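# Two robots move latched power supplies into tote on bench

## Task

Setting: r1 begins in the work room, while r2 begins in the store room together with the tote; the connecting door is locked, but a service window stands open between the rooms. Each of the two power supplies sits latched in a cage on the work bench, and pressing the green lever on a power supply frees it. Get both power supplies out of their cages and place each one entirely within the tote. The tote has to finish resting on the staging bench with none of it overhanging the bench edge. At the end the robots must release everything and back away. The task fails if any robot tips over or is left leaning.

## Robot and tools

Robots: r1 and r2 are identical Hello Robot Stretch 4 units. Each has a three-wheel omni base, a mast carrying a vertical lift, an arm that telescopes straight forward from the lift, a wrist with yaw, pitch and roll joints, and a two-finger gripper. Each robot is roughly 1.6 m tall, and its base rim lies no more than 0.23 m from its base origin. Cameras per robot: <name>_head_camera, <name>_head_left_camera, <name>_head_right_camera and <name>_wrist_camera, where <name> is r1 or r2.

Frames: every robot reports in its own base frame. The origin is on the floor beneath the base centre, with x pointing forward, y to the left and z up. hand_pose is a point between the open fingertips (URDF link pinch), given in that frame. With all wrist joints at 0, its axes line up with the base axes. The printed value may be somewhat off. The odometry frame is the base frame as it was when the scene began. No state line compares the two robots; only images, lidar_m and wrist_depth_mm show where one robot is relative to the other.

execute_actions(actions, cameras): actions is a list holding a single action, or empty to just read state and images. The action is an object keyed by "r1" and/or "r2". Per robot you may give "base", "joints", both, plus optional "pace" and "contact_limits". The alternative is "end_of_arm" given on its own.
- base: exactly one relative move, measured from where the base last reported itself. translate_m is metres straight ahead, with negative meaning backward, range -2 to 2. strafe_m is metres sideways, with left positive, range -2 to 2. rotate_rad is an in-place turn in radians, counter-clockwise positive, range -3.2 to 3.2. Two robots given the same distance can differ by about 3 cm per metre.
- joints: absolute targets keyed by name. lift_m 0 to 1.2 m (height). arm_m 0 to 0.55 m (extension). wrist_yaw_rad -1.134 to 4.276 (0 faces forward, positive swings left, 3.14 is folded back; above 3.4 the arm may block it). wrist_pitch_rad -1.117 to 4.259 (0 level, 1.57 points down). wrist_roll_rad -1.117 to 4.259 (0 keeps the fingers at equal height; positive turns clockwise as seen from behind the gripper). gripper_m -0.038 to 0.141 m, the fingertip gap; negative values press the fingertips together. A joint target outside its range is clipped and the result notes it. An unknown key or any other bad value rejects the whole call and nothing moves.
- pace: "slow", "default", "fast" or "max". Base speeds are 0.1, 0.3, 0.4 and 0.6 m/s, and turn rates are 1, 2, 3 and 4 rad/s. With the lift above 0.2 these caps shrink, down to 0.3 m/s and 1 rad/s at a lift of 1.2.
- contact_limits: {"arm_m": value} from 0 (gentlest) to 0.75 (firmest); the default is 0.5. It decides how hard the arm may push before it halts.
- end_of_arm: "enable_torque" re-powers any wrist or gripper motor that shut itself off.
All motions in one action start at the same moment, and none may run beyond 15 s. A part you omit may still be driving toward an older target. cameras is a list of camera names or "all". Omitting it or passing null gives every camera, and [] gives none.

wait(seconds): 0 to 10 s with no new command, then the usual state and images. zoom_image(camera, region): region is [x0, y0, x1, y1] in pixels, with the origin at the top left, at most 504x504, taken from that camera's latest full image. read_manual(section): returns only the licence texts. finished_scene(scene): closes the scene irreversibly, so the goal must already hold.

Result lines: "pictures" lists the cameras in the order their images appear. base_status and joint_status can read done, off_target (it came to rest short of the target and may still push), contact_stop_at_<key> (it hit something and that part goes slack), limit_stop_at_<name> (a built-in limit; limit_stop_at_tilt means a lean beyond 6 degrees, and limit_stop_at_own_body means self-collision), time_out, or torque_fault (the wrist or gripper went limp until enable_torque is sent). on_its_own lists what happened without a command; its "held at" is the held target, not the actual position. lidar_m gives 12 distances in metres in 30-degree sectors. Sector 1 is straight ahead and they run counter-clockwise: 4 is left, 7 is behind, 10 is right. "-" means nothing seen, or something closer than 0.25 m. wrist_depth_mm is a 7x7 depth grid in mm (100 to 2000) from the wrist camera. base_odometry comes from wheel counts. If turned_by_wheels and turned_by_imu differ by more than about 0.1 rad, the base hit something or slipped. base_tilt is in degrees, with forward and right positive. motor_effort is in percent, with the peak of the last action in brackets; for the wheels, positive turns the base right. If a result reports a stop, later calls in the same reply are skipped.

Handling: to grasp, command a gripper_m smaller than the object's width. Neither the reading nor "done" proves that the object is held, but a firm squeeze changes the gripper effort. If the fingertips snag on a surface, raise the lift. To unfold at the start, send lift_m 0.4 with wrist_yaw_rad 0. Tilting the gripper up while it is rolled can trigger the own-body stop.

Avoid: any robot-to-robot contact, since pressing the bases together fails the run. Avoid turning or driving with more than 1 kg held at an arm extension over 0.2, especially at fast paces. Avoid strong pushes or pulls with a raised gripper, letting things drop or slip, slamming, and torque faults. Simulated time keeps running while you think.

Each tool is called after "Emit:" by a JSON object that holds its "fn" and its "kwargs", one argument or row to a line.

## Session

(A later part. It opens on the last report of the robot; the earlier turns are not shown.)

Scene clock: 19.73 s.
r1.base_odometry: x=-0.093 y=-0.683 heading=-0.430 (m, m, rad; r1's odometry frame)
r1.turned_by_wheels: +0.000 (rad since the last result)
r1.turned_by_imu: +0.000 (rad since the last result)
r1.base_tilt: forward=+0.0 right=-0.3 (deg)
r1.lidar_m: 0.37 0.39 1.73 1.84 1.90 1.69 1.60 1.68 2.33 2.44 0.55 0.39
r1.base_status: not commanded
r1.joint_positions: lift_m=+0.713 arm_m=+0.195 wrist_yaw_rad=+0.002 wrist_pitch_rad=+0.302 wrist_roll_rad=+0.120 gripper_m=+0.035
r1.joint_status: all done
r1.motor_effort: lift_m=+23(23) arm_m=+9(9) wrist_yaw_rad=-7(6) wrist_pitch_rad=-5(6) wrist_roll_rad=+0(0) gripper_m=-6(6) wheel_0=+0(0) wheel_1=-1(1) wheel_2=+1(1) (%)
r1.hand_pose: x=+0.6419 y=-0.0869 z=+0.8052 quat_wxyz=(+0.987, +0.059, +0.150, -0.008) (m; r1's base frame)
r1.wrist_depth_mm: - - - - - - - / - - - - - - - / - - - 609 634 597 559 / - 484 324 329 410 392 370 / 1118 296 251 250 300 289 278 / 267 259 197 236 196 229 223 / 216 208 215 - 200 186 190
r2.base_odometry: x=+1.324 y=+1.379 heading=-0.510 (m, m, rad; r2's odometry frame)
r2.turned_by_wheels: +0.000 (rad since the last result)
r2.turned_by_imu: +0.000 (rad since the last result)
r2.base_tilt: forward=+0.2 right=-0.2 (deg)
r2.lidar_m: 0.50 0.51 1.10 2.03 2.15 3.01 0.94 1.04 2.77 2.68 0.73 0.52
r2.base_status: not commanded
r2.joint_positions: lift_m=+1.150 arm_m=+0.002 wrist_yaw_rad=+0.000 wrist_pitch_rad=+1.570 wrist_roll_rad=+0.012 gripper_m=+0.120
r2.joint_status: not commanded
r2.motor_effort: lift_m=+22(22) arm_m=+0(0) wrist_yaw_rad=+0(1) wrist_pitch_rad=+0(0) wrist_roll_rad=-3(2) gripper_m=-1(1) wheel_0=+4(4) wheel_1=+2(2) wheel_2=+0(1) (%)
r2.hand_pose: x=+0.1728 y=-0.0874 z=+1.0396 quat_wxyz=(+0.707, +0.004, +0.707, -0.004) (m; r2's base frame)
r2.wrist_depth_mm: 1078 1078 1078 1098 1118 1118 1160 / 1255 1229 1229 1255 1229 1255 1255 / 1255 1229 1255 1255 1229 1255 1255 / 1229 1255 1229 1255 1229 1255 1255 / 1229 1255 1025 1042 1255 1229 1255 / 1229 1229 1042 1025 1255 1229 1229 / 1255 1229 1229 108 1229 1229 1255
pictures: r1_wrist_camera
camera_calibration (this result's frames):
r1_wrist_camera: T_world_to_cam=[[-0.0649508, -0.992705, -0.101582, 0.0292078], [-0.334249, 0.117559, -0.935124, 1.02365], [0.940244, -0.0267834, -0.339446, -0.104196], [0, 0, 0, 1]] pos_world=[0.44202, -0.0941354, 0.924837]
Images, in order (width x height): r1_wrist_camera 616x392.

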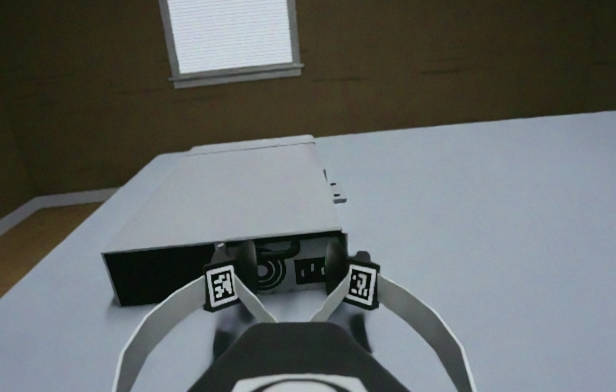

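Emit:
{"fn": "execute_actions", "kwargs": {
  "actions": [
    {"r1":{"joints":{"gripper_m":0.015,"arm_m":0.202},"contact_limits":{"arm_m":0.2},"pace":"slow"}}
  ],
  "cameras": ["r1_wrist_camera"]
}}

Emit:
{"fn": "execute_actions", "kwargs": {
  "actions": [
    {"r1":{"joints":{"arm_m":0.17},"pace":"slow"}}
  ],
  "cameras": ["r1_wrist_camera"]
}}

Scene clock: 21.03 s.
r1.base_odometry: x=-0.093 y=-0.683 heading=-0.430 (m, m, rad; r1's odometry frame)
r1.turned_by_wheels: +0.000 (rad since the last result)
r1.turned_by_imu: +0.001 (rad since the last result)
r1.base_tilt: forward=+0.0 right=-0.3 (deg)
r1.lidar_m: 0.37 0.39 1.73 1.86 1.91 1.67 1.62 1.66 2.32 2.44 0.56 0.36
r1.base_status: not commanded
r1.joint_positions: lift_m=+0.713 arm_m=+0.200 wrist_yaw_rad=+0.004 wrist_pitch_rad=+0.304 wrist_roll_rad=+0.120 gripper_m=+0.015
r1.joint_status: all done
r1.on_its_own: wrist_yaw_rad is at rest, and its effort (-14) is outside its rest range (-13 to +13)
r1.motor_effort: lift_m=+23(23) arm_m=+11(14) wrist_yaw_rad=-14(14) wrist_pitch_rad=-11(12) wrist_roll_rad=+1(1) gripper_m=-15(13) wheel_0=+4(4) wheel_1=+1(1) wheel_2=+1(1) (%)
r1.contact_limits: arm_m 0.2
r1.hand_pose: x=+0.6466 y=-0.0863 z=+0.8047 quat_wxyz=(+0.987, +0.059, +0.151, -0.007) (m; r1's base frame)
r1.wrist_depth_mm: - - - - - - - / - - - - - - - / - - - 603 627 591 554 / - 480 319 312 402 387 370 / 1098 278 245 245 298 286 274 / 266 249 207 234 186 228 220 / 216 207 214 - 200 186 189
r2.base_odometry: x=+1.324 y=+1.379 heading=-0.510 (m, m, rad; r2's odometry frame)
r2.turned_by_wheels: +0.000 (rad since the last result)
r2.turned_by_imu: +0.000 (rad since the last result)
r2.base_tilt: forward=+0.2 right=-0.2 (deg)
r2.lidar_m: 0.50 0.53 1.10 2.04 2.15 3.01 0.94 1.05 2.81 2.68 0.75 0.54
r2.base_status: not commanded
r2.joint_positions: lift_m=+1.150 arm_m=+0.002 wrist_yaw_rad=+0.000 wrist_pitch_rad=+1.570 wrist_roll_rad=+0.012 gripper_m=+0.120
r2.joint_status: not commanded
r2.motor_effort: lift_m=+22(22) arm_m=-1(1) wrist_yaw_rad=+1(0) wrist_pitch_rad=+0(0) wrist_roll_rad=-1(0) gripper_m=+0(1) wheel_0=+4(4) wheel_1=+2(2) wheel_2=+0(0) (%)
r2.hand_pose: x=+0.1728 y=-0.0874 z=+1.0396 quat_wxyz=(+0.707, +0.004, +0.707, -0.004) (m; r2's base frame)
r2.wrist_depth_mm: 1060 1078 1098 1098 1118 1138 1160 / 1229 1229 1255 1229 1255 1229 1255 / 1255 1255 1229 1229 1255 1255 1255 / 1229 1255 1255 1255 1255 1255 1255 / 1255 1229 1025 1025 1255 1255 1255 / 1229 1229 1042 1042 1229 1255 1229 / 1229 1229 1229 108 1229 1229 1255
pictures: r1_wrist_camera
camera_calibration (this result's frames):
r1_wrist_camera: T_world_to_cam=[[-0.0628569, -0.992853, -0.101452, 0.0286206], [-0.336321, 0.116779, -0.934479, 1.02543], [0.939647, -0.024618, -0.341258, -0.106732], [0, 0, 0, 1]] pos_world=[0.446962, -0.0939603, 0.92472]
Images, in order (width x height): r1_wrist_camera 616x392.

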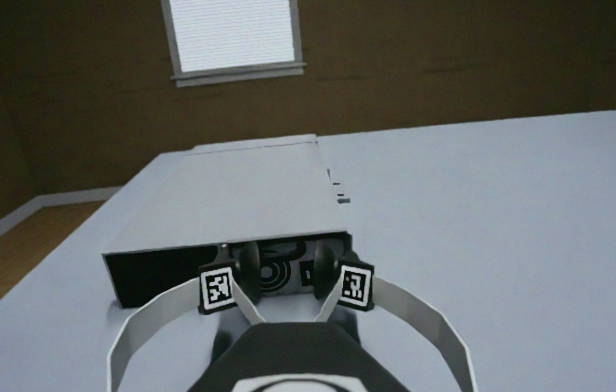

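Scene clock: 22.43 s.
r1.base_odometry: x=-0.093 y=-0.683 heading=-0.430 (m, m, rad; r1's odometry frame)
r1.turned_by_wheels: +0.000 (rad since the last result)
r1.turned_by_imu: +0.000 (rad since the last result)
r1.base_tilt: forward=-0.1 right=-0.4 (deg)
r1.lidar_m: 0.35 0.37 1.74 1.87 1.90 1.68 1.61 1.69 2.32 2.45 0.54 0.40
r1.base_status: not commanded
r1.joint_positions: lift_m=+0.713 arm_m=+0.172 wrist_yaw_rad=+0.000 wrist_pitch_rad=+0.302 wrist_roll_rad=+0.120 gripper_m=+0.015
r1.joint_status: all done
r1.motor_effort: lift_m=+23(23) arm_m=-10(7) wrist_yaw_rad=-2(28) wrist_pitch_rad=-5(12) wrist_roll_rad=+1(0) gripper_m=-4(17) wheel_0=+1(6) wheel_1=+0(2) wheel_2=+0(4) (%)
r1.hand_pose: x=+0.6180 y=-0.0874 z=+0.8053 quat_wxyz=(+0.987, +0.059, +0.150, -0.009) (m; r1's base frame)
r1.wrist_depth_mm: - - - - - - - / - - - - - - - / - - - 615 640 591 564 / - 477 324 334 413 392 373 / 1118 310 276 265 303 289 279 / 267 260 189 208 186 229 224 / 217 203 215 - 196 189 190
r2.base_odometry: x=+1.324 y=+1.379 heading=-0.510 (m, m, rad; r2's odometry frame)
r2.turned_by_wheels: +0.000 (rad since the last result)
r2.turned_by_imu: +0.000 (rad since the last result)
r2.base_tilt: forward=+0.1 right=-0.2 (deg)
r2.lidar_m: 0.50 0.53 1.11 2.04 2.14 3.03 0.96 1.05 2.75 2.66 0.75 0.53
r2.base_status: not commanded
r2.joint_positions: lift_m=+1.150 arm_m=+0.002 wrist_yaw_rad=+0.000 wrist_pitch_rad=+1.570 wrist_roll_rad=+0.012 gripper_m=+0.120
r2.joint_status: not commanded
r2.motor_effort: lift_m=+22(22) arm_m=+0(0) wrist_yaw_rad=+0(1) wrist_pitch_rad=+0(0) wrist_roll_rad=+0(1) gripper_m=+0(1) wheel_0=+4(3) wheel_1=+2(2) wheel_2=+0(0) (%)
r2.hand_pose: x=+0.1728 y=-0.0874 z=+1.0396 quat_wxyz=(+0.707, +0.004, +0.707, -0.004) (m; r2's base frame)
r2.wrist_depth_mm: 1060 1078 1098 1098 1098 1118 1160 / 1229 1255 1255 1229 1229 1229 1255 / 1255 1229 1229 1255 1229 1255 1255 / 1229 1255 1255 1255 1229 1229 1229 / 1229 1229 1042 1042 1229 1229 1229 / 1229 1229 1042 1025 1229 1229 1229 / 1205 1229 1229 108 1255 1255 1229
pictures: r1_wrist_camera
camera_calibration (this result's frames):
r1_wrist_camera: T_world_to_cam=[[-0.0665187, -0.992598, -0.101609, 0.0282284], [-0.333901, 0.118108, -0.93518, 1.01566], [0.940258, -0.0282794, -0.339286, -0.0819825], [0, 0, 0, 1]] pos_world=[0.418093, -0.0942567, 0.924879]
Images, in order (width x height): r1_wrist_camera 616x392.

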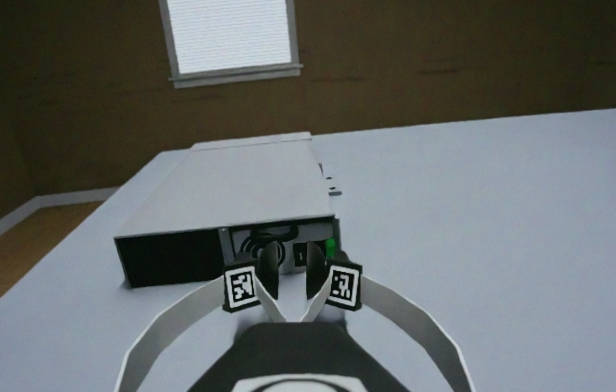

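Emit:
{"fn": "execute_actions", "kwargs": {
  "actions": [
    {"r1":{"joints":{"lift_m":0.97,"wrist_roll_rad":0.0,"gripper_m":0.075},"pace":"fast"}}
  ],
  "cameras": []
}}

Emit:
{"fn": "execute_actions", "kwargs": {
  "actions": [
    {"r1":{"joints":{"arm_m":0.41,"wrist_pitch_rad":1.4},"pace":"fast"}}
  ],
  "cameras": ["r1_wrist_camera","r1_head_camera"]
}}

Scene clock: 27.87 s.
r1.base_odometry: x=-0.093 y=-0.683 heading=-0.430 (m, m, rad; r1's odometry frame)
r1.turned_by_wheels: +0.000 (rad since the last result)
r1.turned_by_imu: +0.001 (rad since the last result)
r1.base_tilt: forward=+0.0 right=-0.4 (deg)
r1.lidar_m: 0.35 0.39 1.73 1.86 1.91 1.67 1.61 1.69 2.30 2.43 0.54 0.40
r1.base_status: not commanded
r1.joint_positions: lift_m=+0.970 arm_m=+0.172 wrist_yaw_rad=+0.000 wrist_pitch_rad=+0.302 wrist_roll_rad=+0.000 gripper_m=+0.075
r1.joint_status: all done
r1.motor_effort: lift_m=+22(25) arm_m=-9(10) wrist_yaw_rad=+0(1) wrist_pitch_rad=-6(6) wrist_roll_rad=-4(2) gripper_m=-2(5) wheel_0=+1(1) wheel_1=+0(0) wheel_2=+1(0) (%)
r1.hand_pose: x=+0.6180 y=-0.0874 z=+1.0623 quat_wxyz=(+0.989, +0.000, +0.150, +0.000) (m; r1's base frame)
r1.wrist_depth_mm: - - - - - - - / - - - - - - - / - - - - - - - / - - - - - - - / - - 768 - - - - / 1756 1661 521 574 205 654 654 / 1464 539 492 - 554 530 544
r2.base_odometry: x=+1.324 y=+1.379 heading=-0.510 (m, m, rad; r2's odometry frame)
r2.turned_by_wheels: +0.000 (rad since the last result)
r2.turned_by_imu: +0.001 (rad since the last result)
r2.base_tilt: forward=+0.1 right=-0.2 (deg)
r2.lidar_m: 0.51 0.54 1.11 2.04 2.12 3.02 0.95 1.05 2.76 2.67 0.73 0.53
r2.base_status: not commanded
r2.joint_positions: lift_m=+1.150 arm_m=+0.002 wrist_yaw_rad=+0.000 wrist_pitch_rad=+1.570 wrist_roll_rad=+0.012 gripper_m=+0.120
r2.joint_status: not commanded
r2.motor_effort: lift_m=+22(21) arm_m=-1(0) wrist_yaw_rad=+1(0) wrist_pitch_rad=-1(0) wrist_roll_rad=-2(2) gripper_m=-1(0) wheel_0=+4(4) wheel_1=+2(2) wheel_2=+0(0) (%)
r2.hand_pose: x=+0.1728 y=-0.0874 z=+1.0396 quat_wxyz=(+0.707, +0.004, +0.707, -0.004) (m; r2's base frame)
r2.wrist_depth_mm: 1060 1078 1098 1098 1118 1138 1138 / 1229 1255 1229 1255 1229 1255 1255 / 1255 1255 1229 1255 1229 1255 1255 / 1229 1229 1229 1255 1255 1229 1255 / 1229 1229 1025 1042 1255 1255 1229 / 1229 1229 1042 1025 1229 1255 1255 / 1229 1229 1229 108 1229 1229 1229
pictures: none
No camera images: the call's "cameras" was empty. Leave "cameras" out to get every camera's image.

Scene clock: 29.40 s.
r1.base_odometry: x=-0.093 y=-0.683 heading=-0.430 (m, m, rad; r1's odometry frame)
r1.turned_by_wheels: +0.000 (rad since the last result)
r1.turned_by_imu: +0.000 (rad since the last result)
r1.base_tilt: forward=+0.0 right=-0.3 (deg)
r1.lidar_m: 0.36 0.38 1.72 1.86 1.90 1.69 1.61 1.68 2.30 2.44 0.55 0.38
r1.base_status: not commanded
r1.joint_positions: lift_m=+0.970 arm_m=+0.408 wrist_yaw_rad=+0.000 wrist_pitch_rad=+1.400 wrist_roll_rad=+0.000 gripper_m=+0.075
r1.joint_status: all done
r1.motor_effort: lift_m=+22(23) arm_m=+9(7) wrist_yaw_rad=-4(1) wrist_pitch_rad=-1(5) wrist_roll_rad=-1(2) gripper_m=-1(2) wheel_0=+1(1) wheel_1=+0(0) wheel_2=+0(0) (%)
r1.hand_pose: x=+0.6283 y=-0.0874 z=+0.8638 quat_wxyz=(+0.765, +0.000, +0.644, +0.000) (m; r1's base frame)
r1.wrist_depth_mm: 336 332 296 300 353 357 364 / 332 332 290 294 347 351 355 / 327 286 286 290 343 345 347 / 320 320 283 287 336 340 343 / 317 319 322 324 329 334 338 / 312 314 314 320 204 329 332 / 307 309 314 - 320 324 325
r2.base_odometry: x=+1.324 y=+1.379 heading=-0.510 (m, m, rad; r2's odometry frame)
r2.turned_by_wheels: +0.000 (rad since the last result)
r2.turned_by_imu: +0.000 (rad since the last result)
r2.base_tilt: forward=+0.1 right=-0.2 (deg)
r2.lidar_m: 0.51 0.55 1.10 2.03 2.14 3.03 0.94 1.06 2.76 2.67 0.74 0.55
r2.base_status: not commanded
r2.joint_positions: lift_m=+1.150 arm_m=+0.002 wrist_yaw_rad=+0.000 wrist_pitch_rad=+1.570 wrist_roll_rad=+0.012 gripper_m=+0.120
r2.joint_status: not commanded
r2.motor_effort: lift_m=+21(22) arm_m=-1(1) wrist_yaw_rad=+0(0) wrist_pitch_rad=+0(0) wrist_roll_rad=+1(3) gripper_m=-1(0) wheel_0=+4(4) wheel_1=+2(2) wheel_2=+0(0) (%)
r2.hand_pose: x=+0.1728 y=-0.0874 z=+1.0396 quat_wxyz=(+0.707, +0.004, +0.707, -0.004) (m; r2's base frame)
r2.wrist_depth_mm: 1078 1078 1098 1118 1118 1138 1160 / 1255 1255 1229 1255 1229 1255 1255 / 1255 1229 1229 1229 1255 1255 1255 / 1255 1255 1229 1255 1229 1229 1229 / 1229 1229 1042 1042 1229 1229 1255 / 1229 1229 1025 1042 1229 1229 1229 / 1229 1229 1229 108 1255 1255 1255
pictures: r1_head_camera, r1_wrist_camera
camera_calibration (this result's frames):
r1_wrist_camera: T_world_to_cam=[[-0.0032302, -0.999439, 0.0333281, -0.122086], [-0.991575, -0.00111472, -0.129532, 0.780726], [0.129497, -0.0334658, -0.991015, 1.00009], [0, 0, 0, 1]] pos_world=[0.644245, -0.0876789, 1.0963]
Images, in order (width x height): r1_head_camera 420x560, r1_wrist_camera 616x392.

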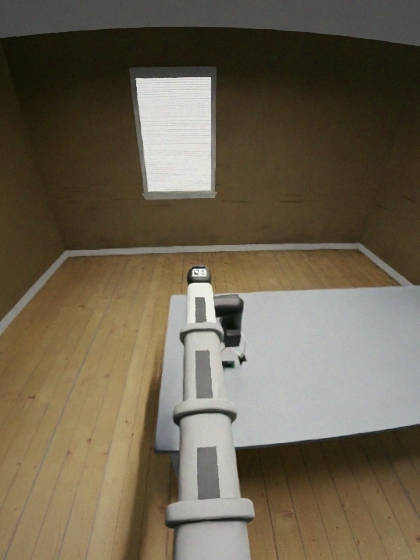

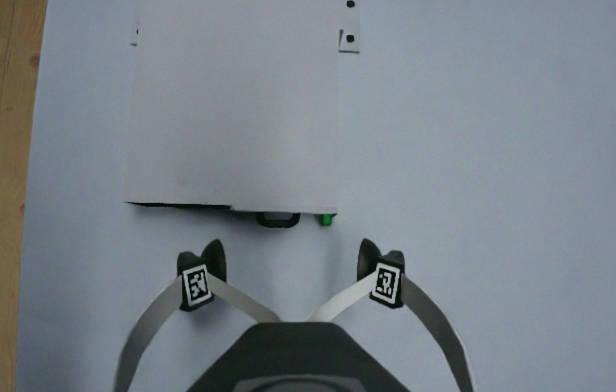

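Emit:
{"fn": "zoom_image", "kwargs": {
  "camera": "r1_wrist_camera",
  "region": [120, 170, 400, 290]
}}

Region (120, 170, 400, 290) of r1_wrist_camera's 616x392 image, scaled by 1.800; it fills the top 216 rows of this view, and the rest is white.

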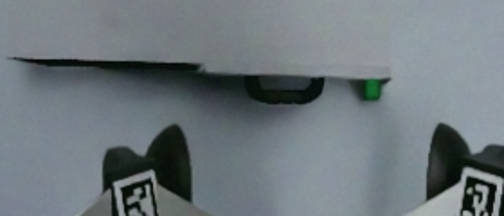

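Emit:
{"fn": "execute_actions", "kwargs": {
  "actions": [
    {"r1":{"joints":{"lift_m":0.908,"wrist_roll_rad":0.035,"gripper_m":0.064}}}
  ],
  "cameras": ["r1_wrist_camera"]
}}

Scene clock: 33.23 s.
r1.base_odometry: x=-0.093 y=-0.683 heading=-0.430 (m, m, rad; r1's odometry frame)
r1.turned_by_wheels: +0.000 (rad since the last result)
r1.turned_by_imu: +0.000 (rad since the last result)
r1.base_tilt: forward=+0.0 right=-0.4 (deg)
r1.lidar_m: 0.36 0.36 1.73 1.86 1.89 1.70 1.61 1.68 2.34 2.44 0.56 0.39
r1.base_status: not commanded
r1.joint_positions: lift_m=+0.908 arm_m=+0.408 wrist_yaw_rad=+0.000 wrist_pitch_rad=+1.400 wrist_roll_rad=+0.035 gripper_m=+0.064
r1.joint_status: all done
r1.motor_effort: lift_m=+18(20) arm_m=+9(9) wrist_yaw_rad=-3(2) wrist_pitch_rad=-2(1) wrist_roll_rad=-2(3) gripper_m=-3(3) wheel_0=+1(1) wheel_1=+0(0) wheel_2=+0(0) (%)
r1.hand_pose: x=+0.6283 y=-0.0874 z=+0.8021 quat_wxyz=(+0.765, +0.013, +0.644, -0.011) (m; r1's base frame)
r1.wrist_depth_mm: 273 229 232 234 286 290 293 / 270 225 229 230 282 285 287 / 264 222 224 227 277 279 282 / 262 220 222 225 273 277 278 / 258 259 263 266 268 271 274 / 254 255 257 263 263 267 270 / 250 252 255 - 262 264 266
r2.base_odometry: x=+1.324 y=+1.379 heading=-0.510 (m, m, rad; r2's odometry frame)
r2.turned_by_wheels: +0.000 (rad since the last result)
r2.turned_by_imu: +0.001 (rad since the last result)
r2.base_tilt: forward=+0.1 right=-0.2 (deg)
r2.lidar_m: 0.51 0.54 1.11 2.03 2.14 2.99 0.96 1.05 2.79 2.64 0.75 0.54
r2.base_status: not commanded
r2.joint_positions: lift_m=+1.150 arm_m=+0.002 wrist_yaw_rad=+0.000 wrist_pitch_rad=+1.570 wrist_roll_rad=+0.012 gripper_m=+0.120
r2.joint_status: not commanded
r2.motor_effort: lift_m=+22(22) arm_m=+0(0) wrist_yaw_rad=+1(1) wrist_pitch_rad=+0(0) wrist_roll_rad=-3(0) gripper_m=-1(1) wheel_0=+4(4) wheel_1=+2(2) wheel_2=+0(0) (%)
r2.hand_pose: x=+0.1728 y=-0.0874 z=+1.0396 quat_wxyz=(+0.707, +0.004, +0.707, -0.004) (m; r2's base frame)
r2.wrist_depth_mm: 1078 1078 1078 1098 1118 1138 1160 / 1229 1229 1255 1255 1255 1255 1255 / 1229 1229 1229 1255 1229 1229 1255 / 1255 1229 1229 1229 1229 1255 1229 / 1255 1229 1042 1042 1229 1255 1255 / 1229 1229 1042 1025 1229 1229 1255 / 1229 1255 1229 108 1229 1229 1255
pictures: r1_wrist_camera
camera_calibration (this result's frames):
r1_wrist_camera: T_world_to_cam=[[-0.0371209, -0.998933, 0.0274884, -0.0940096], [-0.99103, 0.0332655, -0.129435, 0.775327], [0.128383, -0.0320465, -0.991207, 0.939979], [0, 0, 0, 1]] pos_world=[0.644205, -0.0895778, 1.03465]
Images, in order (width x height): r1_wrist_camera 616x392.

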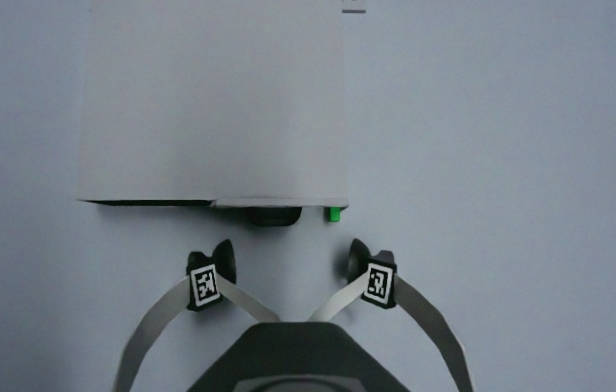

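Emit:
{"fn": "execute_actions", "kwargs": {
  "actions": [
    {"r1":{"joints":{"lift_m":0.902,"arm_m":0.432,"gripper_m":0.06},"contact_limits":{"arm_m":0.15},"pace":"slow"}}
  ],
  "cameras": ["r1_wrist_camera"]
}}

Emit:
{"fn": "zoom_image", "kwargs": {
  "camera": "r1_wrist_camera",
  "region": [170, 200, 420, 320]
}}

Scene clock: 34.67 s.
r1.base_odometry: x=-0.093 y=-0.683 heading=-0.430 (m, m, rad; r1's odometry frame)
r1.turned_by_wheels: +0.000 (rad since the last result)
r1.turned_by_imu: +0.000 (rad since the last result)
r1.base_tilt: forward=-0.1 right=-0.3 (deg)
r1.lidar_m: 0.36 0.36 1.72 1.87 1.90 1.67 1.61 1.67 2.32 2.44 0.55 0.40
r1.base_status: not commanded
r1.joint_positions: lift_m=+0.902 arm_m=+0.430 wrist_yaw_rad=-0.001 wrist_pitch_rad=+1.402 wrist_roll_rad=+0.035 gripper_m=+0.060
r1.joint_status: all done
r1.motor_effort: lift_m=+18(17) arm_m=+10(10) wrist_yaw_rad=+1(1) wrist_pitch_rad=-6(6) wrist_roll_rad=+1(1) gripper_m=-4(1) wheel_0=+1(1) wheel_1=+0(0) wheel_2=+1(1) (%)
r1.contact_limits: arm_m 0.15
r1.hand_pose: x=+0.6496 y=-0.0875 z=+0.7960 quat_wxyz=(+0.764, +0.014, +0.645, -0.012) (m; r1's base frame)
r1.wrist_depth_mm: 266 222 224 228 278 282 286 / 262 219 220 224 273 279 281 / 258 216 218 220 270 273 277 / 254 212 215 217 265 268 271 / 251 253 213 220 262 265 266 / 247 249 198 255 256 262 264 / 244 247 249 - 255 257 259
r2.base_odometry: x=+1.324 y=+1.379 heading=-0.510 (m, m, rad; r2's odometry frame)
r2.turned_by_wheels: +0.000 (rad since the last result)
r2.turned_by_imu: +0.000 (rad since the last result)
r2.base_tilt: forward=+0.1 right=-0.2 (deg)
r2.lidar_m: 0.50 0.56 1.09 2.03 2.14 3.00 0.96 1.05 2.76 2.70 0.76 0.55
r2.base_status: not commanded
r2.joint_positions: lift_m=+1.150 arm_m=+0.002 wrist_yaw_rad=+0.000 wrist_pitch_rad=+1.570 wrist_roll_rad=+0.012 gripper_m=+0.120
r2.joint_status: not commanded
r2.motor_effort: lift_m=+21(21) arm_m=-1(1) wrist_yaw_rad=+0(0) wrist_pitch_rad=+0(0) wrist_roll_rad=-1(2) gripper_m=-1(1) wheel_0=+4(4) wheel_1=+2(2) wheel_2=+0(0) (%)
r2.hand_pose: x=+0.1728 y=-0.0874 z=+1.0396 quat_wxyz=(+0.707, +0.004, +0.707, -0.004) (m; r2's base frame)
r2.wrist_depth_mm: 1060 1060 1098 1098 1118 1138 1160 / 1255 1255 1229 1255 1255 1255 1255 / 1229 1255 1255 1229 1255 1255 1255 / 1255 1229 1229 1229 1255 1255 1229 / 1229 1255 1042 1042 1255 1255 1229 / 1255 1229 1042 1042 1229 1255 1229 / 1229 1255 1229 108 1229 1229 1229
pictures: r1_wrist_camera
camera_calibration (this result's frames):
r1_wrist_camera: T_world_to_cam=[[-0.0383408, -0.998886, 0.0275069, -0.09232], [-0.991218, 0.0345313, -0.127651, 0.794409], [0.126559, -0.0321596, -0.991438, 0.932584], [0, 0, 0, 1]] pos_world=[0.665866, -0.0896576, 1.02855]
Images, in order (width x height): r1_wrist_camera 616x392.

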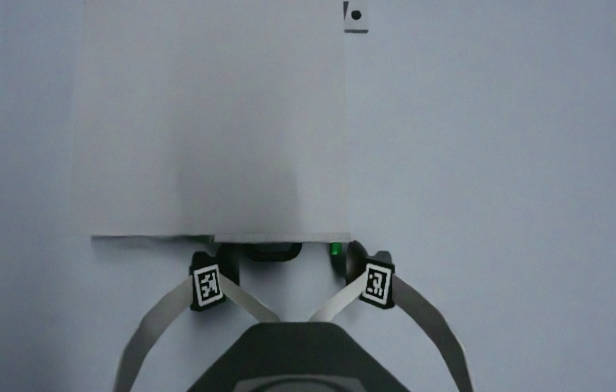

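Region (170, 200, 420, 320) of r1_wrist_camera's 616x392 image, scaled by 2.016; it fills the top 242 rows of this view, and the rest is white.

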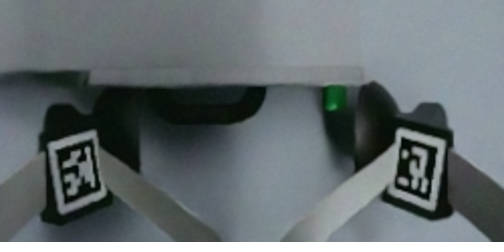

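Emit:
{"fn": "execute_actions", "kwargs": {
  "actions": [
    {"r1":{"joints":{"arm_m":0.4255,"wrist_roll_rad":0.06},"pace":"slow"}}
  ],
  "cameras": []
}}

Emit:
{"fn": "execute_actions", "kwargs": {
  "actions": [
    {"r1":{"joints":{"gripper_m":0.035},"pace":"slow"}}
  ],
  "cameras": ["r1_wrist_camera"]
}}

Emit:
{"fn": "zoom_image", "kwargs": {
  "camera": "r1_wrist_camera",
  "region": [170, 200, 420, 320]
}}

Scene clock: 35.77 s.
r1.base_odometry: x=-0.093 y=-0.683 heading=-0.430 (m, m, rad; r1's odometry frame)
r1.turned_by_wheels: +0.000 (rad since the last result)
r1.turned_by_imu: +0.000 (rad since the last result)
r1.base_tilt: forward=-0.1 right=-0.3 (deg)
r1.lidar_m: 0.36 0.37 1.74 1.86 1.91 1.67 1.61 1.67 2.34 2.44 0.56 0.39
r1.base_status: not commanded
r1.joint_positions: lift_m=+0.902 arm_m=+0.427 wrist_yaw_rad=+0.000 wrist_pitch_rad=+1.401 wrist_roll_rad=+0.060 gripper_m=+0.060
r1.joint_status: all done
r1.motor_effort: lift_m=+18(18) arm_m=-9(8) wrist_yaw_rad=+0(1) wrist_pitch_rad=-3(7) wrist_roll_rad=-1(0) gripper_m=-2(3) wheel_0=+1(1) wheel_1=+0(0) wheel_2=+0(0) (%)
r1.hand_pose: x=+0.6468 y=-0.0874 z=+0.7961 quat_wxyz=(+0.764, +0.023, +0.644, -0.019) (m; r1's base frame)
r1.wrist_depth_mm: 267 224 225 228 279 282 286 / 264 220 223 224 274 278 281 / 259 216 218 220 270 273 276 / 255 214 215 217 265 268 271 / 252 254 218 258 263 263 267 / 249 250 198 255 205 260 264 / 245 248 250 - 255 257 258
r2.base_odometry: x=+1.324 y=+1.379 heading=-0.510 (m, m, rad; r2's odometry frame)
r2.turned_by_wheels: +0.000 (rad since the last result)
r2.turned_by_imu: +0.000 (rad since the last result)
r2.base_tilt: forward=+0.2 right=-0.2 (deg)
r2.lidar_m: 0.50 0.56 1.11 2.03 2.15 3.00 0.94 1.08 2.79 2.66 0.74 0.52
r2.base_status: not commanded
r2.joint_positions: lift_m=+1.150 arm_m=+0.002 wrist_yaw_rad=+0.000 wrist_pitch_rad=+1.570 wrist_roll_rad=+0.012 gripper_m=+0.120
r2.joint_status: not commanded
r2.motor_effort: lift_m=+22(21) arm_m=+0(0) wrist_yaw_rad=+1(1) wrist_pitch_rad=+0(0) wrist_roll_rad=+0(1) gripper_m=-1(2) wheel_0=+4(4) wheel_1=+2(2) wheel_2=+0(0) (%)
r2.hand_pose: x=+0.1728 y=-0.0874 z=+1.0396 quat_wxyz=(+0.707, +0.004, +0.707, -0.004) (m; r2's base frame)
r2.wrist_depth_mm: 1078 1078 1098 1098 1118 1138 1160 / 1229 1229 1255 1229 1255 1255 1255 / 1229 1255 1255 1229 1255 1255 1255 / 1229 1229 1229 1255 1229 1229 1229 / 1255 1229 1042 1042 1229 1255 1229 / 1229 1255 1042 1042 1229 1229 1255 / 1229 1205 1229 108 1255 1229 1229
pictures: none
No camera images: the call's "cameras" was empty. Leave "cameras" out to get every camera's image.

Scene clock: 37.07 s.
r1.base_odometry: x=-0.093 y=-0.683 heading=-0.430 (m, m, rad; r1's odometry frame)
r1.turned_by_wheels: +0.000 (rad since the last result)
r1.turned_by_imu: +0.000 (rad since the last result)
r1.base_tilt: forward=-0.1 right=-0.3 (deg)
r1.lidar_m: 0.36 0.38 1.72 1.86 1.90 1.68 1.61 1.69 2.32 2.44 0.54 0.40
r1.base_status: not commanded
r1.joint_positions: lift_m=+0.902 arm_m=+0.427 wrist_yaw_rad=+0.001 wrist_pitch_rad=+1.401 wrist_roll_rad=+0.060 gripper_m=+0.035
r1.joint_status: all done
r1.motor_effort: lift_m=+19(19) arm_m=-9(10) wrist_yaw_rad=-4(5) wrist_pitch_rad=-2(3) wrist_roll_rad=-1(0) gripper_m=-9(9) wheel_0=+2(2) wheel_1=+1(1) wheel_2=+2(2) (%)
r1.hand_pose: x=+0.6469 y=-0.0874 z=+0.7960 quat_wxyz=(+0.764, +0.022, +0.644, -0.019) (m; r1's base frame)
r1.wrist_depth_mm: 268 222 224 226 277 282 283 / 263 219 220 223 274 276 277 / 259 216 217 219 267 272 273 / 255 212 213 216 265 266 268 / 252 253 220 256 262 264 264 / 248 249 192 253 196 259 260 / 244 245 248 - 254 255 257
r2.base_odometry: x=+1.324 y=+1.379 heading=-0.510 (m, m, rad; r2's odometry frame)
r2.turned_by_wheels: +0.000 (rad since the last result)
r2.turned_by_imu: +0.000 (rad since the last result)
r2.base_tilt: forward=+0.1 right=-0.2 (deg)
r2.lidar_m: 0.50 0.56 1.11 2.05 2.16 3.02 0.98 1.05 2.77 2.67 0.72 0.55
r2.base_status: not commanded
r2.joint_positions: lift_m=+1.150 arm_m=+0.002 wrist_yaw_rad=+0.000 wrist_pitch_rad=+1.570 wrist_roll_rad=+0.012 gripper_m=+0.120
r2.joint_status: not commanded
r2.motor_effort: lift_m=+22(21) arm_m=+0(0) wrist_yaw_rad=+0(0) wrist_pitch_rad=+0(1) wrist_roll_rad=-1(2) gripper_m=-2(1) wheel_0=+4(4) wheel_1=+2(2) wheel_2=+0(0) (%)
r2.hand_pose: x=+0.1728 y=-0.0874 z=+1.0396 quat_wxyz=(+0.707, +0.004, +0.707, -0.004) (m; r2's base frame)
r2.wrist_depth_mm: 1078 1078 1078 1098 1118 1138 1160 / 1229 1255 1255 1255 1255 1255 1229 / 1229 1255 1255 1255 1255 1229 1255 / 1229 1229 1229 1229 1255 1229 1229 / 1229 1255 1042 1042 1229 1229 1255 / 1229 1229 1042 1025 1229 1229 1255 / 1229 1229 1255 108 1255 1229 1229
pictures: r1_wrist_camera
camera_calibration (this result's frames):
r1_wrist_camera: T_world_to_cam=[[-0.0608908, -0.997873, 0.0232945, -0.0743015], [-0.990047, 0.0574139, -0.12849, 0.793699], [0.126879, -0.0308866, -0.991437, 0.932759], [0, 0, 0, 1]] pos_world=[0.662928, -0.090903, 1.02849]
Images, in order (width x height): r1_wrist_camera 616x392.

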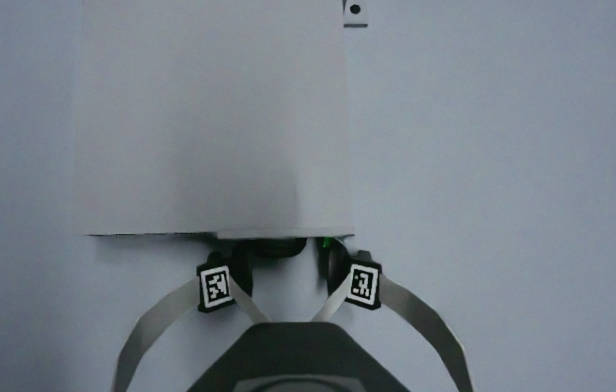

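Region (170, 200, 420, 320) of r1_wrist_camera's 616x392 image, scaled by 2.016; it fills the top 242 rows of this view, and the rest is white.

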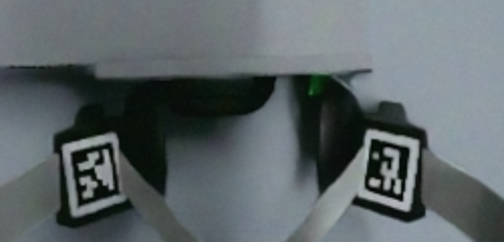

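Emit:
{"fn": "execute_actions", "kwargs": {
  "actions": [
    {"r1":{"base":{"strafe_m":0.004},"joints":{"gripper_m":0.022,"wrist_roll_rad":0.03,"arm_m":0.4305,"lift_m":0.898},"contact_limits":{"arm_m":0.2},"pace":"slow"}}
  ],
  "cameras": ["r1_wrist_camera"]
}}

Emit:
{"fn": "zoom_image", "kwargs": {
  "camera": "r1_wrist_camera",
  "region": [170, 200, 420, 320]
}}

Scene clock: 38.17 s.
r1.base_odometry: x=-0.092 y=-0.680 heading=-0.430 (m, m, rad; r1's odometry frame)
r1.turned_by_wheels: +0.000 (rad since the last result)
r1.turned_by_imu: +0.000 (rad since the last result)
r1.base_tilt: forward=+0.0 right=-0.3 (deg)
r1.lidar_m: 0.35 0.39 1.72 1.84 1.87 1.69 1.60 1.68 2.32 2.45 0.55 0.41
r1.base_status: done
r1.joint_positions: lift_m=+0.898 arm_m=+0.429 wrist_yaw_rad=+0.000 wrist_pitch_rad=+1.402 wrist_roll_rad=+0.030 gripper_m=+0.022
r1.joint_status: all done
r1.motor_effort: lift_m=+18(17) arm_m=+10(11) wrist_yaw_rad=-2(4) wrist_pitch_rad=-8(6) wrist_roll_rad=+0(5) gripper_m=-14(12) wheel_0=+0(0) wheel_1=+1(7) wheel_2=+2(2) (%)
r1.contact_limits: arm_m 0.2
r1.hand_pose: x=+0.6481 y=-0.0874 z=+0.7920 quat_wxyz=(+0.764, +0.011, +0.645, -0.010) (m; r1's base frame)
r1.wrist_depth_mm: 263 216 220 222 274 277 281 / 258 216 217 218 268 273 276 / 253 211 213 216 265 267 271 / 250 208 210 212 262 265 266 / 247 249 250 224 257 258 263 / 244 244 195 251 193 256 257 / 240 242 244 - 250 253 255
r2.base_odometry: x=+1.324 y=+1.379 heading=-0.510 (m, m, rad; r2's odometry frame)
r2.turned_by_wheels: +0.000 (rad since the last result)
r2.turned_by_imu: +0.000 (rad since the last result)
r2.base_tilt: forward=+0.1 right=-0.2 (deg)
r2.lidar_m: 0.50 0.54 1.08 2.01 2.15 3.01 0.96 1.02 2.79 2.66 0.75 0.53
r2.base_status: not commanded
r2.joint_positions: lift_m=+1.150 arm_m=+0.002 wrist_yaw_rad=+0.000 wrist_pitch_rad=+1.570 wrist_roll_rad=+0.012 gripper_m=+0.120
r2.joint_status: not commanded
r2.motor_effort: lift_m=+21(22) arm_m=+0(0) wrist_yaw_rad=+0(0) wrist_pitch_rad=+0(0) wrist_roll_rad=-3(2) gripper_m=-1(1) wheel_0=+4(4) wheel_1=+2(2) wheel_2=+0(0) (%)
r2.hand_pose: x=+0.1728 y=-0.0874 z=+1.0396 quat_wxyz=(+0.707, +0.004, +0.707, -0.004) (m; r2's base frame)
r2.wrist_depth_mm: 1078 1078 1078 1098 1118 1138 1182 / 1255 1255 1255 1229 1229 1229 1229 / 1255 1229 1229 1229 1255 1255 1255 / 1229 1229 1229 1255 1229 1255 1255 / 1229 1229 1042 1042 1229 1255 1255 / 1229 1229 1042 1025 1255 1229 1255 / 1229 1229 1229 108 1255 1229 1255
pictures: r1_wrist_camera
camera_calibration (this result's frames):
r1_wrist_camera: T_world_to_cam=[[-0.0326541, -0.999065, 0.0283262, -0.0965705], [-0.991431, 0.0287918, -0.12742, 0.791871], [0.126486, -0.0322443, -0.991444, 0.928792], [0, 0, 0, 1]] pos_world=[0.664453, -0.0893314, 1.02448]
Images, in order (width x height): r1_wrist_camera 616x392.

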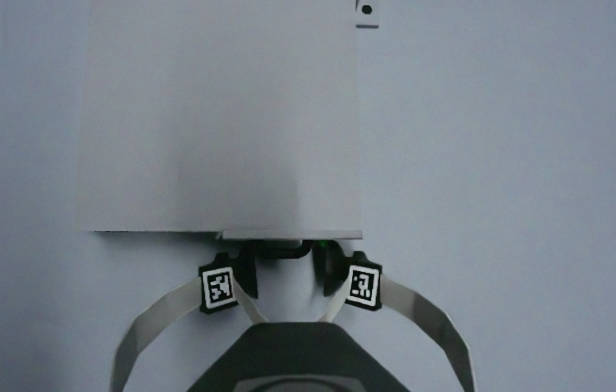

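Region (170, 200, 420, 320) of r1_wrist_camera's 616x392 image, scaled by 2.016; it fills the top 242 rows of this view, and the rest is white.

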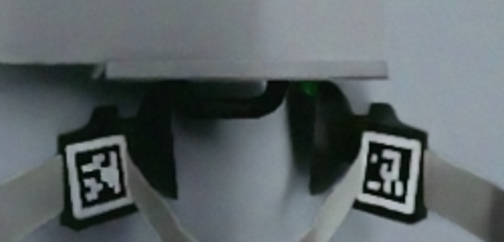

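Emit:
{"fn": "execute_actions", "kwargs": {
  "actions": [
    {"r1":{"joints":{"arm_m":0.419},"pace":"slow"}}
  ],
  "cameras": ["r1_wrist_camera"]
}}

Emit:
{"fn": "zoom_image", "kwargs": {
  "camera": "r1_wrist_camera",
  "region": [170, 200, 420, 320]
}}

Scene clock: 40.47 s.
r1.base_odometry: x=-0.092 y=-0.680 heading=-0.430 (m, m, rad; r1's odometry frame)
r1.turned_by_wheels: +0.000 (rad since the last result)
r1.turned_by_imu: +0.000 (rad since the last result)
r1.base_tilt: forward=+0.0 right=-0.3 (deg)
r1.lidar_m: 0.36 0.37 1.74 1.87 1.89 1.66 1.61 1.70 2.33 2.44 0.55 0.40
r1.base_status: not commanded
r1.joint_positions: lift_m=+0.898 arm_m=+0.421 wrist_yaw_rad=+0.000 wrist_pitch_rad=+1.401 wrist_roll_rad=+0.030 gripper_m=+0.022
r1.joint_status: all done
r1.motor_effort: lift_m=+19(19) arm_m=-9(7) wrist_yaw_rad=-2(7) wrist_pitch_rad=-4(12) wrist_roll_rad=-3(1) gripper_m=-5(14) wheel_0=+1(2) wheel_1=+0(2) wheel_2=+1(2) (%)
r1.hand_pose: x=+0.6401 y=-0.0874 z=+0.7920 quat_wxyz=(+0.764, +0.011, +0.645, -0.010) (m; r1's base frame)
r1.wrist_depth_mm: 263 219 219 224 274 277 281 / 259 215 217 220 270 272 274 / 253 211 213 216 265 270 271 / 252 209 210 213 262 265 267 / 247 249 252 253 257 260 263 / 243 246 194 249 188 256 259 / 239 242 245 - 251 253 255
r2.base_odometry: x=+1.324 y=+1.379 heading=-0.510 (m, m, rad; r2's odometry frame)
r2.turned_by_wheels: +0.000 (rad since the last result)
r2.turned_by_imu: +0.001 (rad since the last result)
r2.base_tilt: forward=+0.1 right=-0.2 (deg)
r2.lidar_m: 0.49 0.53 1.11 2.01 2.14 3.01 0.96 1.03 2.78 2.69 0.74 0.53
r2.base_status: not commanded
r2.joint_positions: lift_m=+1.150 arm_m=+0.002 wrist_yaw_rad=+0.000 wrist_pitch_rad=+1.570 wrist_roll_rad=+0.012 gripper_m=+0.120
r2.joint_status: not commanded
r2.motor_effort: lift_m=+21(21) arm_m=+0(0) wrist_yaw_rad=+0(1) wrist_pitch_rad=+0(0) wrist_roll_rad=-2(3) gripper_m=+1(1) wheel_0=+3(4) wheel_1=+2(2) wheel_2=+0(0) (%)
r2.hand_pose: x=+0.1728 y=-0.0874 z=+1.0396 quat_wxyz=(+0.707, +0.004, +0.707, -0.004) (m; r2's base frame)
r2.wrist_depth_mm: 1078 1078 1078 1098 1138 1138 1160 / 1255 1255 1255 1255 1255 1229 1255 / 1255 1255 1229 1255 1229 1255 1229 / 1229 1255 1255 1255 1255 1229 1255 / 1229 1229 1042 1025 1229 1229 1229 / 1229 1229 1025 1025 1229 1229 1255 / 1255 1229 1229 108 1255 1255 1255
pictures: r1_wrist_camera
camera_calibration (this result's frames):
r1_wrist_camera: T_world_to_cam=[[-0.0324654, -0.999072, 0.0283194, -0.09694], [-0.991348, 0.0285831, -0.128108, 0.784468], [0.12718, -0.0322334, -0.991356, 0.92928], [0, 0, 0, 1]] pos_world=[0.656349, -0.0893187, 1.02449]
Images, in order (width x height): r1_wrist_camera 616x392.

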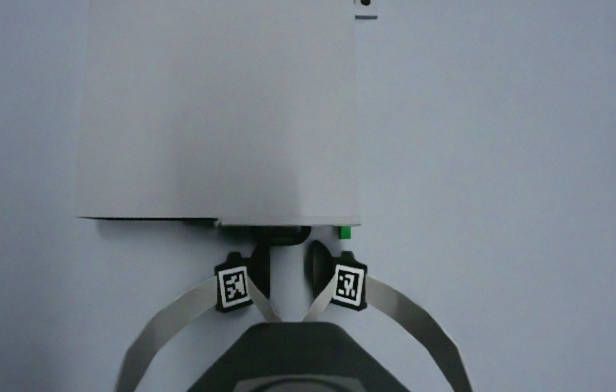

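Region (170, 200, 420, 320) of r1_wrist_camera's 616x392 image, scaled by 2.016; it fills the top 242 rows of this view, and the rest is white.

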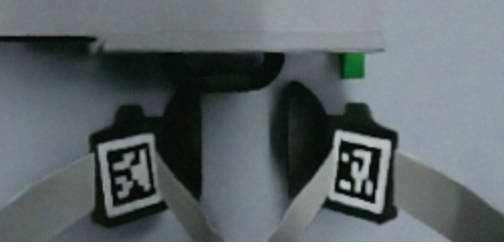

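Emit:
{"fn": "execute_actions", "kwargs": {
  "actions": [
    {"r1":{"joints":{"gripper_m":0.074}}}
  ],
  "cameras": []
}}

Emit:
{"fn": "execute_actions", "kwargs": {
  "actions": [
    {"r1":{"joints":{"arm_m":0.4285,"lift_m":0.9},"pace":"slow"}}
  ],
  "cameras": []
}}

Emit:
{"fn": "execute_actions", "kwargs": {
  "actions": [
    {"r1":{"joints":{"gripper_m":0.05},"pace":"slow"}}
  ],
  "cameras": ["r1_wrist_camera"]
}}

Emit:
{"fn": "zoom_image", "kwargs": {
  "camera": "r1_wrist_camera",
  "region": [170, 200, 420, 320]
}}

Scene clock: 42.57 s.
r1.base_odometry: x=-0.092 y=-0.680 heading=-0.430 (m, m, rad; r1's odometry frame)
r1.turned_by_wheels: +0.000 (rad since the last result)
r1.turned_by_imu: +0.000 (rad since the last result)
r1.base_tilt: forward=+0.0 right=-0.4 (deg)
r1.lidar_m: 0.36 0.38 1.72 1.86 1.90 1.67 1.60 1.68 2.34 2.45 0.55 0.38
r1.base_status: not commanded
r1.joint_positions: lift_m=+0.898 arm_m=+0.421 wrist_yaw_rad=+0.000 wrist_pitch_rad=+1.401 wrist_roll_rad=+0.030 gripper_m=+0.074
r1.joint_status: all done
r1.motor_effort: lift_m=+19(19) arm_m=-9(9) wrist_yaw_rad=+0(3) wrist_pitch_rad=-3(5) wrist_roll_rad=+1(0) gripper_m=-2(5) wheel_0=+1(1) wheel_1=+0(0) wheel_2=+1(1) (%)
r1.hand_pose: x=+0.6403 y=-0.0874 z=+0.7920 quat_wxyz=(+0.764, +0.012, +0.644, -0.010) (m; r1's base frame)
r1.wrist_depth_mm: 264 218 220 224 273 279 283 / 259 215 217 220 271 274 277 / 255 213 213 216 266 271 273 / 251 208 211 213 263 266 267 / 248 251 253 256 257 260 263 / 244 247 246 250 205 257 259 / 241 242 246 - 251 253 256
r2.base_odometry: x=+1.324 y=+1.379 heading=-0.510 (m, m, rad; r2's odometry frame)
r2.turned_by_wheels: +0.000 (rad since the last result)
r2.turned_by_imu: +0.001 (rad since the last result)
r2.base_tilt: forward=+0.1 right=-0.2 (deg)
r2.lidar_m: 0.50 0.55 1.10 2.04 2.16 2.98 0.96 1.07 2.76 2.67 0.74 0.52
r2.base_status: not commanded
r2.joint_positions: lift_m=+1.150 arm_m=+0.002 wrist_yaw_rad=+0.000 wrist_pitch_rad=+1.570 wrist_roll_rad=+0.012 gripper_m=+0.120
r2.joint_status: not commanded
r2.motor_effort: lift_m=+22(21) arm_m=-1(1) wrist_yaw_rad=+1(0) wrist_pitch_rad=+0(1) wrist_roll_rad=-2(0) gripper_m=+0(0) wheel_0=+4(4) wheel_1=+2(2) wheel_2=+0(0) (%)
r2.hand_pose: x=+0.1728 y=-0.0874 z=+1.0396 quat_wxyz=(+0.707, +0.004, +0.707, -0.004) (m; r2's base frame)
r2.wrist_depth_mm: 1060 1078 1098 1118 1118 1118 1160 / 1255 1255 1255 1255 1255 1255 1255 / 1229 1229 1255 1255 1255 1229 1255 / 1255 1255 1229 1229 1255 1229 1255 / 1229 1229 1042 1025 1229 1229 1229 / 1255 1229 1042 1025 1229 1229 1229 / 1229 1229 1229 108 1229 1229 1255
pictures: none
No camera images: the call's "cameras" was empty. Leave "cameras" out to get every camera's image.

Scene clock: 43.47 s.
r1.base_odometry: x=-0.092 y=-0.680 heading=-0.430 (m, m, rad; r1's odometry frame)
r1.turned_by_wheels: +0.000 (rad since the last result)
r1.turned_by_imu: +0.000 (rad since the last result)
r1.base_tilt: forward=-0.1 right=-0.4 (deg)
r1.lidar_m: 0.37 0.37 1.72 1.85 1.88 1.69 1.61 1.68 2.32 2.45 0.52 0.39
r1.base_status: not commanded
r1.joint_positions: lift_m=+0.900 arm_m=+0.427 wrist_yaw_rad=+0.000 wrist_pitch_rad=+1.401 wrist_roll_rad=+0.030 gripper_m=+0.074
r1.joint_status: all done
r1.motor_effort: lift_m=+23(23) arm_m=+9(8) wrist_yaw_rad=-1(0) wrist_pitch_rad=-3(3) wrist_roll_rad=+0(0) gripper_m=-2(1) wheel_0=+1(1) wheel_1=+0(0) wheel_2=+1(1) (%)
r1.hand_pose: x=+0.6465 y=-0.0874 z=+0.7937 quat_wxyz=(+0.765, +0.012, +0.644, -0.010) (m; r1's base frame)
r1.wrist_depth_mm: 265 220 224 224 277 281 283 / 262 217 220 222 273 276 278 / 255 213 215 217 268 271 273 / 253 210 213 215 265 268 270 / 250 252 217 256 259 263 265 / 245 247 247 253 204 258 260 / 241 245 248 - 253 254 257
r2.base_odometry: x=+1.324 y=+1.379 heading=-0.510 (m, m, rad; r2's odometry frame)
r2.turned_by_wheels: +0.000 (rad since the last result)
r2.turned_by_imu: +0.000 (rad since the last result)
r2.base_tilt: forward=+0.1 right=-0.2 (deg)
r2.lidar_m: 0.51 0.55 1.09 2.04 2.14 3.00 0.96 1.05 2.78 2.69 0.72 0.53
r2.base_status: not commanded
r2.joint_positions: lift_m=+1.150 arm_m=+0.002 wrist_yaw_rad=+0.000 wrist_pitch_rad=+1.570 wrist_roll_rad=+0.012 gripper_m=+0.120
r2.joint_status: not commanded
r2.motor_effort: lift_m=+22(21) arm_m=+0(0) wrist_yaw_rad=+0(0) wrist_pitch_rad=+1(1) wrist_roll_rad=-2(3) gripper_m=-1(0) wheel_0=+4(4) wheel_1=+2(2) wheel_2=+0(0) (%)
r2.hand_pose: x=+0.1728 y=-0.0874 z=+1.0396 quat_wxyz=(+0.707, +0.004, +0.707, -0.004) (m; r2's base frame)
r2.wrist_depth_mm: 1078 1098 1098 1098 1118 1138 1160 / 1229 1255 1255 1255 1255 1255 1255 / 1229 1255 1229 1229 1255 1255 1255 / 1229 1229 1229 1255 1229 1255 1255 / 1229 1229 1042 1042 1255 1229 1255 / 1229 1229 1025 1025 1229 1229 1229 / 1255 1229 1229 108 1229 1229 1229
pictures: none
No camera images: the call's "cameras" was empty. Leave "cameras" out to get every camera's image.

Scene clock: 44.77 s.
r1.base_odometry: x=-0.092 y=-0.680 heading=-0.430 (m, m, rad; r1's odometry frame)
r1.turned_by_wheels: +0.000 (rad since the last result)
r1.turned_by_imu: +0.000 (rad since the last result)
r1.base_tilt: forward=+0.0 right=-0.4 (deg)
r1.lidar_m: 0.35 0.37 1.72 1.86 1.88 1.68 1.61 1.68 2.32 2.43 0.55 0.38
r1.base_status: not commanded
r1.joint_positions: lift_m=+0.900 arm_m=+0.427 wrist_yaw_rad=+0.000 wrist_pitch_rad=+1.401 wrist_roll_rad=+0.030 gripper_m=+0.050
r1.joint_status: all done
r1.motor_effort: lift_m=+23(23) arm_m=+9(9) wrist_yaw_rad=-1(2) wrist_pitch_rad=-4(4) wrist_roll_rad=-2(1) gripper_m=-3(2) wheel_0=+0(1) wheel_1=-1(1) wheel_2=+0(1) (%)
r1.hand_pose: x=+0.6465 y=-0.0874 z=+0.7937 quat_wxyz=(+0.765, +0.012, +0.644, -0.010) (m; r1's base frame)
r1.wrist_depth_mm: 265 220 223 225 277 281 285 / 260 217 220 222 272 274 279 / 256 213 216 219 268 271 274 / 251 211 212 214 264 267 270 / 249 252 253 255 260 264 266 / 246 246 248 253 203 258 260 / 242 244 247 - 252 254 257
r2.base_odometry: x=+1.324 y=+1.379 heading=-0.510 (m, m, rad; r2's odometry frame)
r2.turned_by_wheels: +0.000 (rad since the last result)
r2.turned_by_imu: +0.000 (rad since the last result)
r2.base_tilt: forward=+0.1 right=-0.2 (deg)
r2.lidar_m: 0.50 0.55 1.10 2.04 2.13 3.05 0.96 1.06 2.76 2.68 0.76 0.53
r2.base_status: not commanded
r2.joint_positions: lift_m=+1.150 arm_m=+0.002 wrist_yaw_rad=+0.000 wrist_pitch_rad=+1.570 wrist_roll_rad=+0.012 gripper_m=+0.120
r2.joint_status: not commanded
r2.motor_effort: lift_m=+22(21) arm_m=+0(1) wrist_yaw_rad=+1(0) wrist_pitch_rad=+0(0) wrist_roll_rad=-2(3) gripper_m=-1(1) wheel_0=+4(4) wheel_1=+2(2) wheel_2=+0(0) (%)
r2.hand_pose: x=+0.1728 y=-0.0874 z=+1.0396 quat_wxyz=(+0.707, +0.004, +0.707, -0.004) (m; r2's base frame)
r2.wrist_depth_mm: 1060 1078 1078 1078 1118 1118 1160 / 1229 1255 1255 1255 1255 1255 1229 / 1229 1229 1229 1255 1229 1255 1255 / 1255 1229 1255 1255 1229 1255 1255 / 1255 1229 1025 1042 1255 1229 1229 / 1255 1229 1042 1042 1255 1255 1255 / 1205 1229 1229 108 1255 1255 1229
pictures: r1_wrist_camera
camera_calibration (this result's frames):
r1_wrist_camera: T_world_to_cam=[[-0.0329806, -0.999055, 0.0282966, -0.0964523], [-0.991245, 0.029075, -0.128791, 0.791545], [0.127847, -0.0322965, -0.991268, 0.929651], [0, 0, 0, 1]] pos_world=[0.662582, -0.0893509, 1.02621]
Images, in order (width x height): r1_wrist_camera 616x392.

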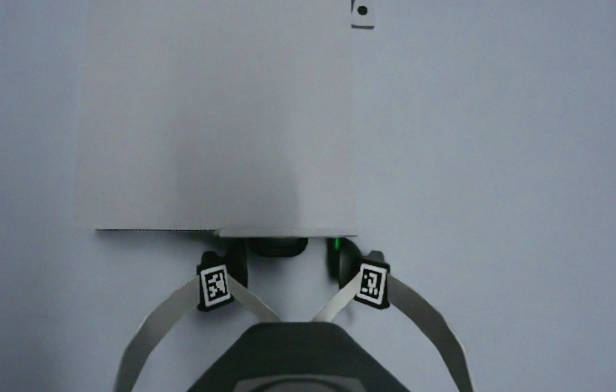

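Region (170, 200, 420, 320) of r1_wrist_camera's 616x392 image, scaled by 2.016; it fills the top 242 rows of this view, and the rest is white.

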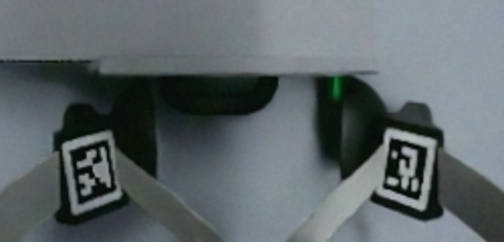

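Emit:
{"fn": "execute_actions", "kwargs": {
  "actions": [
    {"r1":{"base":{"strafe_m":0.002},"joints":{"gripper_m":0.0,"arm_m":0.433,"lift_m":0.894},"contact_limits":{"arm_m":0.3},"pace":"slow"}}
  ],
  "cameras": ["r1_wrist_camera"]
}}

Emit:
{"fn": "zoom_image", "kwargs": {
  "camera": "r1_wrist_camera",
  "region": [170, 200, 420, 320]
}}

Scene clock: 47.00 s.
r1.base_odometry: x=-0.091 y=-0.678 heading=-0.430 (m, m, rad; r1's odometry frame)
r1.turned_by_wheels: +0.000 (rad since the last result)
r1.turned_by_imu: +0.000 (rad since the last result)
r1.base_tilt: forward=+0.0 right=-0.4 (deg)
r1.lidar_m: 0.37 0.38 1.73 1.85 1.90 1.69 1.60 1.67 2.33 2.45 0.53 0.39
r1.base_status: done
r1.joint_positions: lift_m=+0.894 arm_m=+0.432 wrist_yaw_rad=+0.001 wrist_pitch_rad=+1.401 wrist_roll_rad=+0.030 gripper_m=+0.001
r1.joint_status: all done
r1.motor_effort: lift_m=+26(24) arm_m=+8(10) wrist_yaw_rad=-4(4) wrist_pitch_rad=-5(10) wrist_roll_rad=-2(1) gripper_m=-25(27) wheel_0=-2(4) wheel_1=-1(3) wheel_2=+0(2) (%)
r1.contact_limits: arm_m 0.3
r1.hand_pose: x=+0.6511 y=-0.0874 z=+0.7874 quat_wxyz=(+0.764, +0.011, +0.645, -0.009) (m; r1's base frame)
r1.wrist_depth_mm: 253 207 211 213 263 266 268 / 248 206 208 209 260 263 265 / 246 202 204 207 256 259 262 / 241 200 202 204 253 255 258 / 238 241 202 204 248 252 253 / 236 236 190 242 188 248 250 / 232 234 237 - 242 245 247
r2.base_odometry: x=+1.324 y=+1.379 heading=-0.510 (m, m, rad; r2's odometry frame)
r2.turned_by_wheels: +0.000 (rad since the last result)
r2.turned_by_imu: +0.001 (rad since the last result)
r2.base_tilt: forward=+0.1 right=-0.3 (deg)
r2.lidar_m: 0.51 0.55 1.08 2.03 2.14 2.98 0.97 1.05 2.80 2.66 0.73 0.53
r2.base_status: not commanded
r2.joint_positions: lift_m=+1.150 arm_m=+0.002 wrist_yaw_rad=+0.000 wrist_pitch_rad=+1.570 wrist_roll_rad=+0.012 gripper_m=+0.120
r2.joint_status: not commanded
r2.motor_effort: lift_m=+22(21) arm_m=+0(0) wrist_yaw_rad=+1(0) wrist_pitch_rad=+0(0) wrist_roll_rad=-3(1) gripper_m=-1(0) wheel_0=+4(4) wheel_1=+2(2) wheel_2=+0(0) (%)
r2.hand_pose: x=+0.1728 y=-0.0874 z=+1.0396 quat_wxyz=(+0.707, +0.004, +0.707, -0.004) (m; r2's base frame)
r2.wrist_depth_mm: 1078 1078 1078 1098 1118 1138 1160 / 1229 1255 1229 1229 1255 1255 1229 / 1229 1255 1229 1229 1255 1255 1255 / 1255 1229 1229 1229 1255 1229 1255 / 1229 1229 1042 1042 1229 1255 1255 / 1229 1255 1025 1042 1229 1255 1229 / 1229 1229 1255 108 1229 1255 1255
pictures: r1_wrist_camera
camera_calibration (this result's frames):
r1_wrist_camera: T_world_to_cam=[[-0.0318473, -0.999092, 0.0282947, -0.0968013], [-0.991355, 0.0279702, -0.128193, 0.794802], [0.127286, -0.0321327, -0.991345, 0.923262], [0, 0, 0, 1]] pos_world=[0.66733, -0.0892773, 1.0199]
Images, in order (width x height): r1_wrist_camera 616x392.

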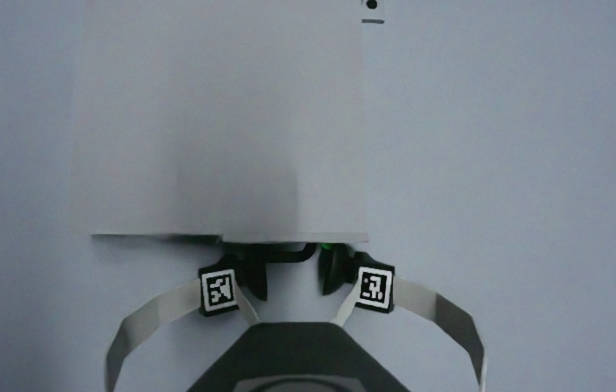

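Region (170, 200, 420, 320) of r1_wrist_camera's 616x392 image, scaled by 2.016; it fills the top 242 rows of this view, and the rest is white.

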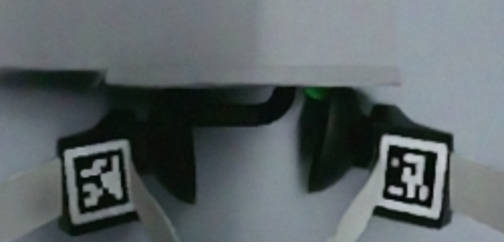

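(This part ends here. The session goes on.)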